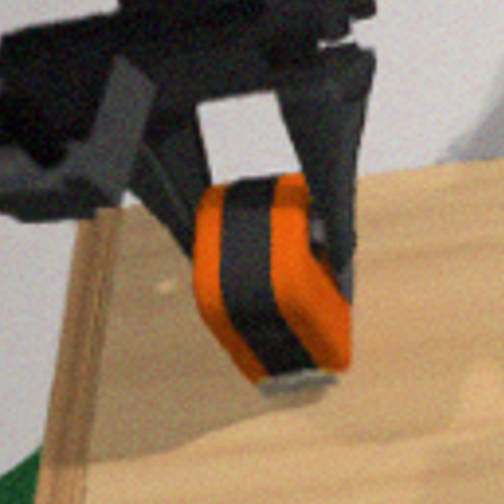

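Request:
execute_actions(
  actions=[
    {"rows": [
[0,0.004,0.015,0,0,0,-0.065,0,-0.006,0.025,0.025,0,0,-0.125],
[0,0.007,0.015,0,0,0,-0.065,0,-0.006,0.02,0.038,0,0,-0.125],
[0,0.009,0.015,0,0,0,-0.065,0,-0.005,0.015,0.05,0,0,-0.125],
[0,0.011,0.015,0,0,0,-0.065,0,-0.004,0.01,0.06,0,0,-0.125],
[0,0.012,0.015,0,0,0,-0.065,0,-0.003,0.005,0.068,0,0,-0.125],
[0,0.013,0.015,0,0,0,-0.065,0,-0.001,0,0.074,0,0,-0.125],
[0,0.014,0.015,0,0,0,-0.065,0,0.001,-0.005,0.078,0,0,-0.125],
[0,0.015,0.015,0,0,0,-0.065,0,0.003,-0.01,0.078,0,0,-0.125],
[0,0.016,0.015,0,0,0,-0.065,0,0.005,-0.014,0.078,0,0,-0.125],
[0,0.017,0.015,0,0,0,-0.065,0,0.007,-0.018,0.078,0,0,-0.125],
[0,0.018,0.015,0,0,0,-0.065,0,0.009,-0.022,0.078,0,0,-0.125],
[0,0.019,0.015,0,0,0,-0.065,0,0.011,-0.026,0.078,0,0,-0.125],
[0,0.02,0.015,0,0,0,-0.065,0,0.013,-0.03,0.078,0,0,-0.125],
[0,0.021,0.015,0,0,0,-0.065,0,0.014,-0.034,0.078,0,0,-0.125],
[0,0.022,0.015,0,0,0,-0.065,0,0.015,-0.037,0.078,0,0,-0.125]], "steps": 15},
  ],
  pictures=false,
)

Request:
execute_actions(
  actions=[
    {"steps": 8},
  ],
  pictures=false,
)

Scene clock: 618.90 s of 5100.00 s.
left_arm: end_effector_position=(+0.5522, -0.0019, +0.2179) grip_measured=-0.034 end_effector_quat_wxyz=(+0.425, +0.212, +0.874, -0.102) | right_arm: end_effector_position=(+0.5440, -0.3217, +0.2256) grip_measured=-0.085 end_effector_quat_wxyz=(+0.378, -0.002, +0.926, +0.002)
Joint positions: left_arm=[-0.611  2.329  2.333 -0.671 -0.004 -0.001  0.045] | right_arm=[ 0.015  2.18   2.213 -0.828  0.003  0.007  0.043]
Joint velocities: left_arm=[-0.002  0.012 -0.002 -0.007 -0.022  0.022 -0.   ] | right_arm=[-0.007  0.1   -0.173  0.095  0.007 -0.051  0.   ]
Motor temperatures (°C, as the motors report them): left_arm=[18 35 27 32 19 18] | right_arm=[18 31 25 25 17 20]
Steps of this call (steps 1 to 30: the robot went on to your last target; steps 31 to 90: nothing new was sent; then 24.47 s passed at rest; steps 91 to 105: all 15 steps of this action). Readings (joint positions):
91: left_arm=[-0.611 2.321 2.333 -0.674 -0.004 -0.001] | right_arm=[0.015 2.163 2.246 -0.939 0.003 0.007]
92: left_arm=[-0.611 2.321 2.333 -0.674 -0.004 -0.001] | right_arm=[0.015 2.163 2.246 -0.936 0.003 0.007]
94: left_arm=[-0.611 2.322 2.333 -0.674 -0.004 -0.001] | right_arm=[0.015 2.164 2.246 -0.921 0.003 0.007]
98: left_arm=[-0.611 2.329 2.333 -0.671 -0.004 -0.001] | right_arm=[0.015 2.169 2.246 -0.869 0.003 0.007]
105: the state above

Scene clock: 619.17 s of 5100.00 s.
left_arm: end_effector_position=(+0.5525, -0.0020, +0.2175) grip_measured=-0.034 end_effector_quat_wxyz=(+0.425, +0.212, +0.874, -0.102) | right_arm: end_effector_position=(+0.5459, -0.3225, +0.2233) grip_measured=-0.096 end_effector_quat_wxyz=(+0.379, -0.001, +0.925, +0.001)
Joint positions: left_arm=[-0.611  2.33   2.333 -0.669 -0.004 -0.001  0.045] | right_arm=[ 0.014  2.184  2.208 -0.816  0.006  0.006  0.042]
Joint velocities: left_arm=[-0.002 -0.002 -0.002 -0.051  0.066 -0.022 -0.   ] | right_arm=[-0.002 -0.002  0.007  0.037 -0.007 -0.051 -0.001]
Motor temperatures (°C, as the motors report them): left_arm=[18 35 27 32 19 18] | right_arm=[18 31 25 25 17 20]
Steps of this call (steps 1 to 8: the robot went on to your last target). Readings (joint positions):
1: left_arm=[-0.611 2.329 2.333 -0.671 -0.004 -0.001] | right_arm=[0.015 2.183 2.209 -0.823 0.006 0.006]
2: left_arm=[-0.611 2.330 2.333 -0.670 -0.004 -0.001] | right_arm=[0.014 2.184 2.209 -0.818 0.006 0.006]
4: left_arm=[-0.611 2.330 2.333 -0.669 -0.004 -0.001] | right_arm=[0.014 2.184 2.208 -0.817 0.006 0.006]
8: the state above

Request:
execute_actions(
  actions=[
    {"rows": [
[0,0.005,0.015,0,0,0,-0.05,0,-0.004,0.005,0.012,0,0,-0.11],
[0,0,0.015,0,0,0,-0.035,0,-0.005,0.01,0.012,0,0,-0.095],
[0,-0.004,0.015,0,0,0,-0.02,0,-0.006,0.012,0.012,0,0,-0.08],
[0,-0.006,0.015,0,0,0,0.0,0,-0.006,0.012,0.012,0,0,-0.06],
[0,-0.006,0.015,0,0,0,0.04,0,-0.006,0.012,0.012,0,0,-0.03],
[0,-0.006,0.015,0,0,0,0.1,0,-0.006,0.012,0.012,0,0,0.02],
[0,-0.006,0.015,0,0,0,0.17,0,-0.006,0.012,0.012,0,0,0.1],
[0,-0.006,0.015,0,0,0,0.25,0,-0.006,0.012,0.012,0,0,0.2],
[0,-0.006,0.015,0,0,0,0.33,0,-0.006,0.012,0.012,0,0,0.3],
[0,-0.006,0.015,0,0,0,0.4,0,-0.006,0.012,0.012,0,0,0.4],
[0,-0.006,0.015,0,0,0,0.45,0,-0.006,0.012,0.012,0,0,0.5]], "steps": 13},
  ],
)

Scene clock: 629.57 s of 5100.00 s.
left_arm: end_effector_position=(+0.5526, -0.0021, +0.2176) grip_measured=+0.447 end_effector_quat_wxyz=(+0.426, +0.212, +0.874, -0.102) | right_arm: end_effector_position=(+0.5488, -0.3223, +0.2262) grip_measured=+0.495 end_effector_quat_wxyz=(+0.387, -0.001, +0.922, +0.001)
Joint positions: left_arm=[-0.611  2.33   2.333 -0.668 -0.004 -0.001  0.068] | right_arm=[ 0.014  2.184  2.208 -0.8    0.005  0.006  0.07 ]
Joint velocities: left_arm=[ 0.012  0.002  0.002 -0.007  0.007  0.007  0.003] | right_arm=[ 0.007 -0.017 -0.022 -0.022  0.051 -0.022  0.006]
Motor temperatures (°C, as the motors report them): left_arm=[18 34 27 32 19 18] | right_arm=[18 32 24 26 17 20]
Steps of this call (steps 1 to 30: the robot went on to your last target; steps 31 to 90: nothing new was sent; then 6.97 s passed at rest; steps 91 to 103: all 13 steps of this action). Readings (joint positions):
91: left_arm=[-0.611 2.330 2.333 -0.669 -0.004 -0.001] | right_arm=[0.014 2.184 2.208 -0.816 0.006 0.006]
92: left_arm=[-0.611 2.330 2.333 -0.668 -0.004 -0.001] | right_arm=[0.014 2.184 2.208 -0.816 0.006 0.006]
94: left_arm=[-0.611 2.330 2.333 -0.668 -0.004 -0.001] | right_arm=[0.014 2.184 2.208 -0.816 0.005 0.006]
98: left_arm=[-0.611 2.330 2.333 -0.668 -0.004 -0.001] | right_arm=[0.014 2.184 2.208 -0.806 0.005 0.006]
103: the state above
camera_calibration (this result's frames):
cam_left_wrist: T_world_to_cam=[[-0.306849, -0.945693, 0.107273, 0.15528], [-0.924947, 0.26974, -0.267794, 0.618114], [0.224315, -0.181394, -0.957486, 0.189848], [0, 0, 0, 1]] pos_world=[0.576785, 0.0145545, 0.330646]
cam_right_wrist: T_world_to_cam=[[-0.191749, -0.969263, -0.154147, -0.170914], [-0.978958, 0.200062, -0.040209, 0.635809], [0.069812, 0.143193, -0.987229, 0.347674], [0, 0, 0, 1]] pos_world=[0.565386, -0.342647, 0.342453]

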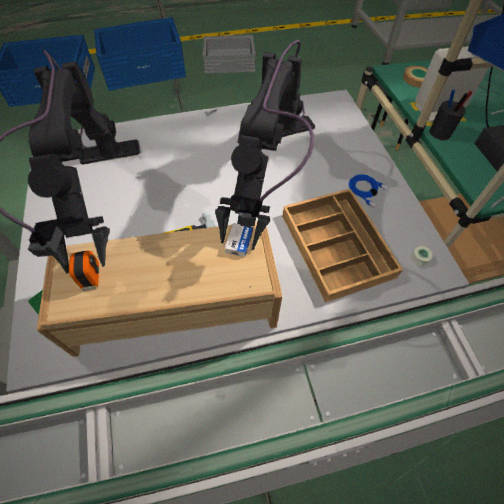

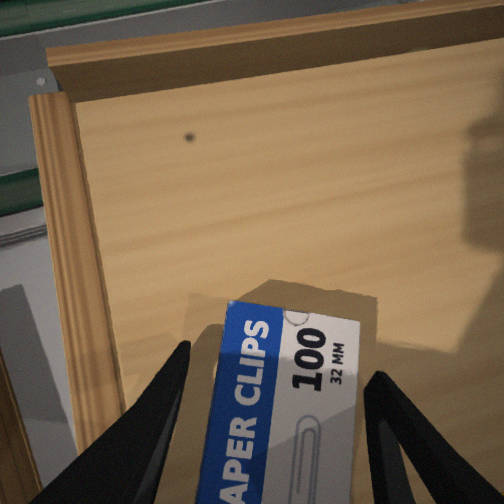

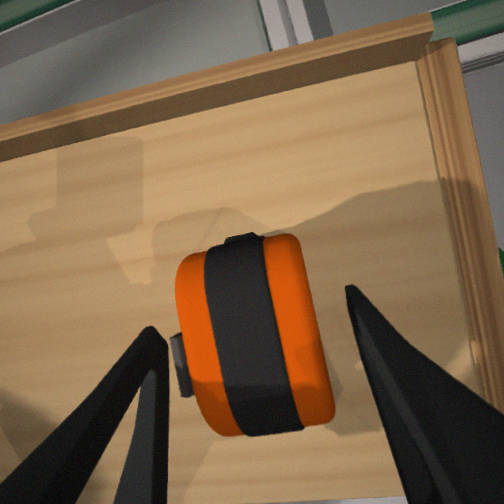

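Request:
execute_actions(
  actions=[
    {"rows": [
[0,-0.012,0.015,0,0,0,0.5,0,-0.012,0.015,0,0,0,0.55],
[0,-0.024,0.015,0,0,0,0.5,0,-0.024,0.015,0,0,0,0.6],
[0,-0.039,0.01,0,0,0,0.5,0,-0.039,0.012,0,0,0,0.6],
[0,-0.057,0,0,0,0,0.5,0,-0.057,0.005,0,0,0,0.6],
[0,-0.079,-0.012,0,0,0,0.5,0,-0.079,-0.006,0,0,0,0.6],
[0,-0.103,-0.027,0,0,0,0.5,0,-0.103,-0.02,0,0,0,0.6],
[0,-0.129,-0.045,0,0,0,0.5,0,-0.129,-0.038,0,0,0,0.6],
[0,-0.157,-0.066,0,0,0,0.5,0,-0.157,-0.059,0,0,0,0.6],
[0,-0.186,-0.09,0,0,0,0.5,0,-0.186,-0.083,0,0,0,0.6],
[0.005,-0.215,-0.117,0,0,0,0.5,0,-0.215,-0.11,0,0,0,0.6],
[0.013,-0.244,-0.146,0,0,0,0.5,0,-0.244,-0.139,0,0,0,0.6],
[0.024,-0.273,-0.177,0,0,0,0.5,0,-0.273,-0.17,0,0,0,0.6],
[0.038,-0.302,-0.208,0,0,0,0.5,0,-0.302,-0.201,0,0,0,0.6],
[0.055,-0.331,-0.24,0,0,0,0.5,0,-0.331,-0.233,0,0,0,0.6],
[0.075,-0.36,-0.273,0,0,0,0.5,0,-0.36,-0.266,0,0,0,0.6]], "steps": 15},
  ],
  pictures=false,
)

Request:
execute_actions(
  actions=[
    {"rows": [
[0.06,-0.095,-0.095,0,0,0,0.5,0.005,-0.095,-0.095,0,0,0,0.6],
[0.085,-0.124,-0.13,0,0,0,0.5,0.013,-0.124,-0.129,0,0,0,0.6],
[0.112,-0.152,-0.165,0,0,0,0.5,0.025,-0.152,-0.163,0.005,0,0,0.6],
[0.14,-0.18,-0.2,0,0,0,0.5,0.041,-0.179,-0.197,0.01,0,0,0.6],
[0.168,-0.207,-0.235,0,0,0,0.5,0.061,-0.205,-0.231,0.016,0,0,0.6],
[0.196,-0.233,-0.27,0,0,0,0.5,0.085,-0.23,-0.264,0.022,0,0,0.6],
[0.224,-0.259,-0.305,0,0,0,0.5,0.113,-0.253,-0.297,0.028,0,0,0.6],
[0.252,-0.284,-0.34,0,0,0,0.5,0.145,-0.275,-0.329,0.034,0,0,0.6],
[0.28,-0.308,-0.375,0,0,0,0.5,0.18,-0.295,-0.36,0.04,0,0,0.6],
[0.308,-0.332,-0.41,0,0,0,0.5,0.218,-0.313,-0.39,0.046,0,0,0.6],
[0.336,-0.356,-0.445,0,0,0,0.5,0.259,-0.329,-0.419,0.052,0,0,0.6],
[0.364,-0.379,-0.48,0,0,0,0.5,0.302,-0.343,-0.447,0.058,0,0,0.6],
[0.392,-0.402,-0.515,0,0,0,0.5,0.347,-0.355,-0.474,0.064,0,0,0.6],
[0.42,-0.424,-0.55,0,0,0,0.5,0.392,-0.365,-0.5,0.07,0,0,0.6],
[0.448,-0.446,-0.585,0,0,0,0.5,0.437,-0.373,-0.525,0.076,0,0,0.6]], "steps": 15},
  ],
  pictures=false,
)

Request:
execute_actions(
  actions=[
    {"rows": [
[0.084,-0.07,-0.1,0,0,0,0.5,0.135,-0.028,-0.07,0.036,0,0,0.6],
[0.111,-0.091,-0.134,0,0,0,0.5,0.18,-0.032,-0.093,0.043,0,0,0.6],
[0.137,-0.111,-0.167,0,0,0,0.5,0.225,-0.034,-0.115,0.05,0,0,0.6],
[0.162,-0.13,-0.198,0,0,0,0.5,0.27,-0.034,-0.136,0.057,0,0,0.6],
[0.186,-0.148,-0.228,0,0,0,0.5,0.315,-0.034,-0.156,0.064,0,0,0.6],
[0.208,-0.165,-0.256,0,0,0,0.5,0.36,-0.034,-0.175,0.071,0,0,0.6],
[0.228,-0.18,-0.282,0,0,0,0.5,0.405,-0.034,-0.193,0.078,0,0,0.6],
[0.246,-0.194,-0.306,0,0,0,0.5,0.45,-0.034,-0.21,0.085,0,0,0.6],
[0.262,-0.206,-0.328,0,0,0,0.5,0.495,-0.034,-0.226,0.092,0,0,0.6],
[0.276,-0.217,-0.347,0,0,0,0.5,0.54,-0.034,-0.241,0.099,0,0,0.6],
[0.288,-0.226,-0.364,0,0,0,0.5,0.585,-0.034,-0.255,0.106,0,0,0.6],
[0.298,-0.233,-0.378,0,0,0,0.5,0.63,-0.034,-0.268,0.112,0,0,0.6],
[0.306,-0.238,-0.389,0,0,0,0.5,0.675,-0.034,-0.28,0.118,0,0,0.6],
[0.311,-0.241,-0.396,0,0,0,0.5,0.72,-0.034,-0.291,0.124,0,0,0.6],
[0.314,-0.243,-0.4,0,0,0,0.5,0.765,-0.034,-0.301,0.13,0,0,0.6]], "steps": 15},
  ],
  pictures=false,
)

Request:
execute_actions(
  actions=[
    {"rows": [
[0,-0.01,0,0,0,0,0.5,0.135,0,-0.035,0.032,0,0,0.6],
[0,-0.01,0,0,0,0,0.5,0.179,0,-0.045,0.036,0,0,0.6],
[0,-0.01,0,0,0,0,0.5,0.222,0,-0.055,0.038,0,0,0.6],
[0,-0.01,0,0,0,0,0.5,0.263,0,-0.065,0.04,0,0,0.6],
[0,-0.01,0,0,0,0,0.5,0.302,0,-0.075,0.04,0,0,0.6],
[0,-0.01,0,0,0,0,0.5,0.339,0,-0.085,0.04,0,0,0.6],
[0,-0.01,0,0,0,0,0.5,0.373,0,-0.094,0.04,0,0,0.6],
[0,-0.01,0,0,0,0,0.5,0.404,0,-0.102,0.04,0,0,0.6],
[0,-0.01,0,0,0,0,0.5,0.432,0,-0.11,0.04,0,0,0.6],
[0,-0.01,0,0,0,0,0.5,0.457,0,-0.117,0.04,0,0,0.6],
[0,-0.01,0,0,0,0,0.5,0.478,0,-0.123,0.04,0,0,0.6],
[0,-0.01,0,0,0,0,0.5,0.496,0,-0.128,0.04,0,0,0.6],
[0,-0.01,0,0,0,0,0.5,0.51,0,-0.132,0.04,0,0,0.6],
[0,-0.01,0,0,0,0,0.5,0.52,0,-0.135,0.04,0,0,0.6],
[0,-0.01,0,0,0,0,0.5,0.526,0,-0.135,0.04,0,0,0.6]], "steps": 15},
  ],
  pictures=false,
)

Request:
execute_actions(
  actions=[
    {"steps": 6},
  ],
)

Scene clock: 676.37 s of 5100.00 s.
left_arm: end_effector_position=(+0.4934, +0.0457, +0.3205) grip_measured=+0.498 end_effector_quat_wxyz=(+0.475, +0.194, +0.851, -0.109) | right_arm: end_effector_position=(+0.4683, -0.3233, +0.3359) grip_measured=+0.597 end_effector_quat_wxyz=(+0.462, -0.001, +0.887, +0.002)
Joint positions: left_arm=[-0.583  1.958  2.073 -0.666 -0.    -0.001  0.07 ] | right_arm=[ 0.014  1.792  1.968 -0.786  0.005  0.006  0.075]
Joint velocities: left_arm=[ 0.403 -1.302 -1.013 -0.007 -0.022  0.007 -0.   ] | right_arm=[ 0.012 -1.267 -0.994  0.037  0.022  0.066 -0.001]
Motor temperatures (°C, as the motors report them): left_arm=[18 38 27 32 18 18] | right_arm=[18 34 24 26 17 20]
Steps of this call (steps 1 to 15: the robot went on to your last target; steps 16 to 90: nothing new was sent; then 43.30 s passed at rest; steps 91 to 105: all 15 steps of this action). Readings (joint positions):
91: left_arm=[-0.611 2.330 2.333 -0.668 -0.004 -0.001] | right_arm=[0.014 2.184 2.208 -0.797 0.005 0.006]
92: left_arm=[-0.611 2.330 2.333 -0.668 -0.004 -0.001] | right_arm=[0.014 2.183 2.208 -0.797 0.005 0.006]
94: left_arm=[-0.611 2.325 2.333 -0.669 -0.004 -0.001] | right_arm=[0.014 2.176 2.208 -0.798 0.005 0.006]
98: left_arm=[-0.611 2.251 2.279 -0.672 -0.004 -0.001] | right_arm=[0.014 2.095 2.167 -0.799 0.005 0.006]
105: the state above

Scene clock: 676.87 s of 5100.00 s.
left_arm: end_effector_position=(+0.4129, +0.3066, +0.2666) grip_measured=+0.498 end_effector_quat_wxyz=(+0.417, -0.015, +0.909, +0.006) | right_arm: end_effector_position=(+0.3239, -0.1550, +0.2927) grip_measured=+0.597 end_effector_quat_wxyz=(+0.435, -0.192, +0.874, +0.096)
Joint positions: left_arm=[-0.101  1.476  1.424 -0.658 -0.001 -0.001  0.07 ] | right_arm=[ 0.446  1.362  1.386 -0.672  0.009  0.006  0.075]
Joint velocities: left_arm=[ 0.916 -0.799 -1.223  0.066 -0.037 -0.022  0.   ] | right_arm=[ 1.531 -0.3   -0.965  0.3   -0.022 -0.022 -0.   ]
Motor temperatures (°C, as the motors report them): left_arm=[18 37 27 32 18 18] | right_arm=[18 34 24 26 17 20]
Steps of this call (steps 1 to 15: all 15 steps of this action). Readings (joint positions):
1: left_arm=[-0.566 1.913 2.036 -0.664 0.001 -0.001] | right_arm=[0.014 1.747 1.932 -0.783 0.005 0.006]
2: left_arm=[-0.543 1.870 1.999 -0.661 0.001 -0.001] | right_arm=[0.015 1.704 1.895 -0.780 0.005 0.006]
4: left_arm=[-0.486 1.791 1.917 -0.656 0.002 -0.001] | right_arm=[0.025 1.622 1.817 -0.772 0.006 0.006]
8: left_arm=[-0.339 1.662 1.741 -0.650 0.002 -0.001] | right_arm=[0.116 1.488 1.653 -0.741 0.009 0.006]
15: the state above

Scene clock: 677.37 s of 5100.00 s.
left_arm: end_effector_position=(+0.2844, +0.4196, +0.1637) grip_measured=+0.498 end_effector_quat_wxyz=(+0.314, -0.186, +0.929, +0.064) | right_arm: end_effector_position=(+0.0724, +0.0463, +0.1909) grip_measured=+0.598 end_effector_quat_wxyz=(+0.319, -0.542, +0.742, +0.233)
Joint positions: left_arm=[ 0.262  1.203  0.947 -0.662 -0.003 -0.001  0.07 ] | right_arm=[ 1.274  1.345  1.049 -0.461  0.008  0.006  0.075]
Joint velocities: left_arm=[ 0.198 -0.134 -0.295 -0.007  0.037  0.037 -0.001] | right_arm=[ 1.497  0.002 -0.379  0.432  0.037  0.051 -0.001]
Motor temperatures (°C, as the motors report them): left_arm=[18 37 27 32 18 18] | right_arm=[18 34 24 26 17 20]
Steps of this call (steps 1 to 15: all 15 steps of this action). Readings (joint positions):
1: left_arm=[-0.067 1.450 1.380 -0.658 -0.001 -0.001] | right_arm=[0.503 1.354 1.355 -0.661 0.009 0.006]
2: left_arm=[-0.031 1.424 1.338 -0.657 -0.000 -0.001] | right_arm=[0.562 1.349 1.328 -0.648 0.009 0.006]
4: left_arm=[0.040 1.376 1.254 -0.656 -0.002 -0.001] | right_arm=[0.678 1.346 1.277 -0.615 0.008 0.006]
8: left_arm=[0.156 1.291 1.102 -0.658 -0.003 -0.001] | right_arm=[0.896 1.345 1.177 -0.554 0.008 0.006]
15: the state above

Scene clock: 677.87 s of 5100.00 s.
left_arm: end_effector_position=(+0.2823, +0.4199, +0.1616) grip_measured=+0.498 end_effector_quat_wxyz=(+0.311, -0.188, +0.930, +0.064) | right_arm: end_effector_position=(-0.1604, +0.0273, +0.1404) grip_measured=+0.598 end_effector_quat_wxyz=(-0.212, +0.752, -0.551, -0.292)
Joint positions: left_arm=[ 0.265  1.202  0.943 -0.667 -0.004 -0.001  0.07 ] | right_arm=[ 1.888  1.345  0.898 -0.384  0.003  0.006  0.075]
Joint velocities: left_arm=[-0.012  0.007 -0.007  0.037 -0.022  0.007  0.   ] | right_arm=[ 0.359 -0.002 -0.129 -0.11   0.007  0.007  0.   ]
Motor temperatures (°C, as the motors report them): left_arm=[18 37 27 32 18 18] | right_arm=[18 33 24 26 17 20]
Steps of this call (steps 1 to 15: all 15 steps of this action). Readings (joint positions):
1: left_arm=[0.265 1.202 0.943 -0.666 -0.005 -0.001] | right_arm=[1.330 1.345 1.037 -0.449 0.008 0.006]
2: left_arm=[0.265 1.202 0.943 -0.667 -0.004 -0.001] | right_arm=[1.388 1.345 1.025 -0.437 0.008 0.006]
4: left_arm=[0.265 1.202 0.943 -0.667 -0.004 -0.001] | right_arm=[1.503 1.345 1.005 -0.414 0.007 0.006]
8: left_arm=[0.265 1.202 0.943 -0.667 -0.004 -0.001] | right_arm=[1.695 1.345 0.960 -0.388 0.004 0.006]
15: the state above

Scene clock: 678.07 s of 5100.00 s.
left_arm: end_effector_position=(+0.2823, +0.4199, +0.1616) grip_measured=+0.498 end_effector_quat_wxyz=(+0.311, -0.188, +0.930, +0.064) | right_arm: end_effector_position=(-0.1657, +0.0246, +0.1388) grip_measured=+0.598 end_effector_quat_wxyz=(-0.209, +0.757, -0.545, -0.293)
Joint positions: left_arm=[ 0.265  1.202  0.943 -0.667 -0.004 -0.001  0.07 ] | right_arm=[ 1.903  1.345  0.894 -0.384  0.003  0.006  0.075]
Joint velocities: left_arm=[-0.002  0.007  0.022  0.081 -0.007  0.022 -0.   ] | right_arm=[-0.012  0.007  0.012 -0.051  0.066 -0.051  0.001]
Motor temperatures (°C, as the motors report them): left_arm=[18 37 27 32 18 18] | right_arm=[18 33 24 26 17 20]
Steps of this call (steps 1 to 6: the robot went on to your last target). Readings (joint positions):
1: left_arm=[0.265 1.202 0.943 -0.667 -0.004 -0.001] | right_arm=[1.897 1.345 0.895 -0.384 0.003 0.006]
2: left_arm=[0.265 1.202 0.943 -0.667 -0.004 -0.001] | right_arm=[1.902 1.345 0.894 -0.384 0.003 0.006]
4: left_arm=[0.265 1.202 0.943 -0.667 -0.004 -0.001] | right_arm=[1.903 1.345 0.894 -0.384 0.003 0.006]
6: the state above
camera_calibration (this result's frames):
cam_left_wrist: T_world_to_cam=[[0.549982, -0.832906, 0.0615398, 0.195581], [-0.833872, -0.551747, -0.0152671, 0.517671], [0.0466705, -0.0429197, -0.997988, 0.271962], [0, 0, 0, 1]] pos_world=[0.311413, 0.460197, 0.267282]
cam_right_wrist: T_world_to_cam=[[0.982936, 0.114627, -0.143865, 0.181422], [0.118357, -0.992815, 0.0176127, 0.0665364], [-0.140813, -0.0343396, -0.989441, 0.23144], [0, 0, 0, 1]] pos_world=[-0.153612, 0.05321, 0.253925]

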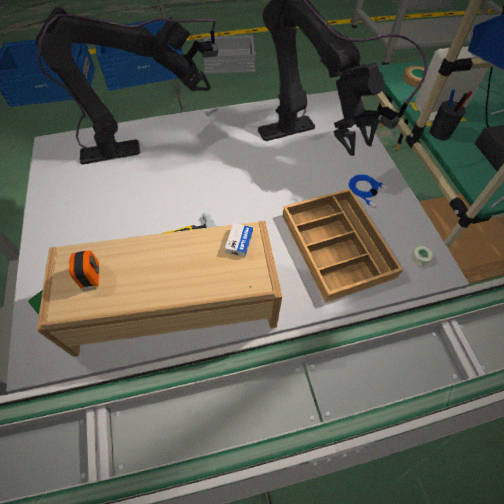

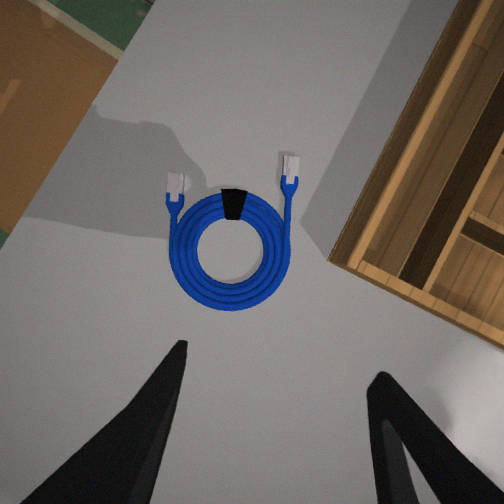

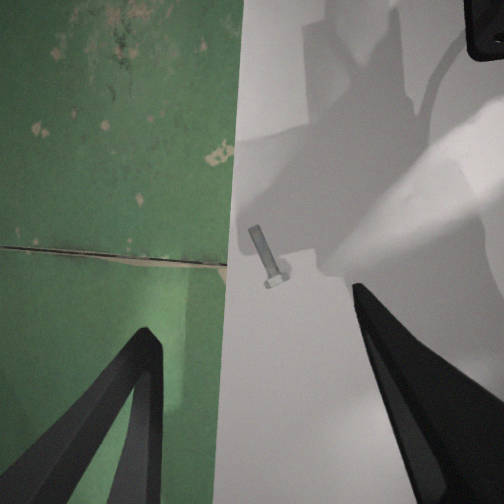

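Request:
zoom_image(
  camera="cam_right_wrist",
  region=[215, 210, 315, 310],
)

Request:
zoom_image(
  camera="cam_high",
  region=[205, 205, 285, 275],
)

Region (215, 210, 315, 310) of cam_right_wrist's 504x504 image, scaled by 5.040, with more detail than that image has.

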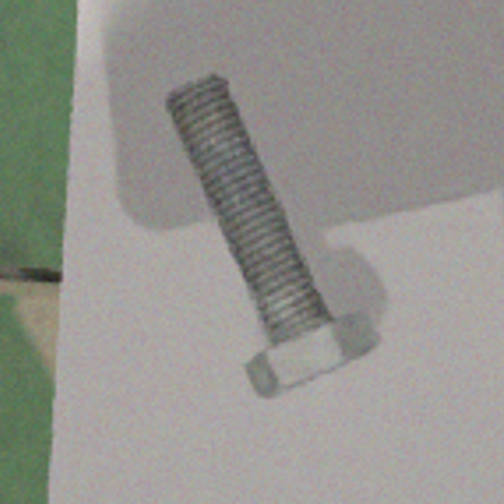

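Region (205, 205, 285, 275) of cam_high's 504x504 image, scaled by 6.300, with more detail than that image has; it fills the top 441 rows of this view, and the rest is white.

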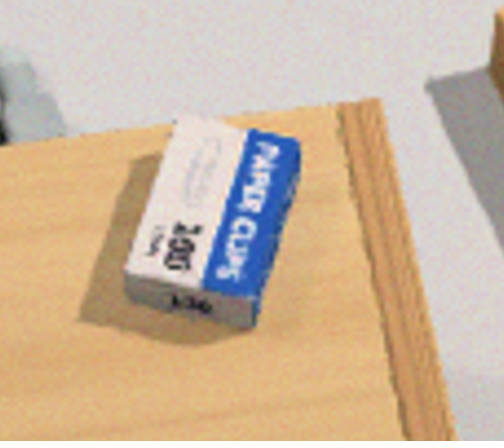

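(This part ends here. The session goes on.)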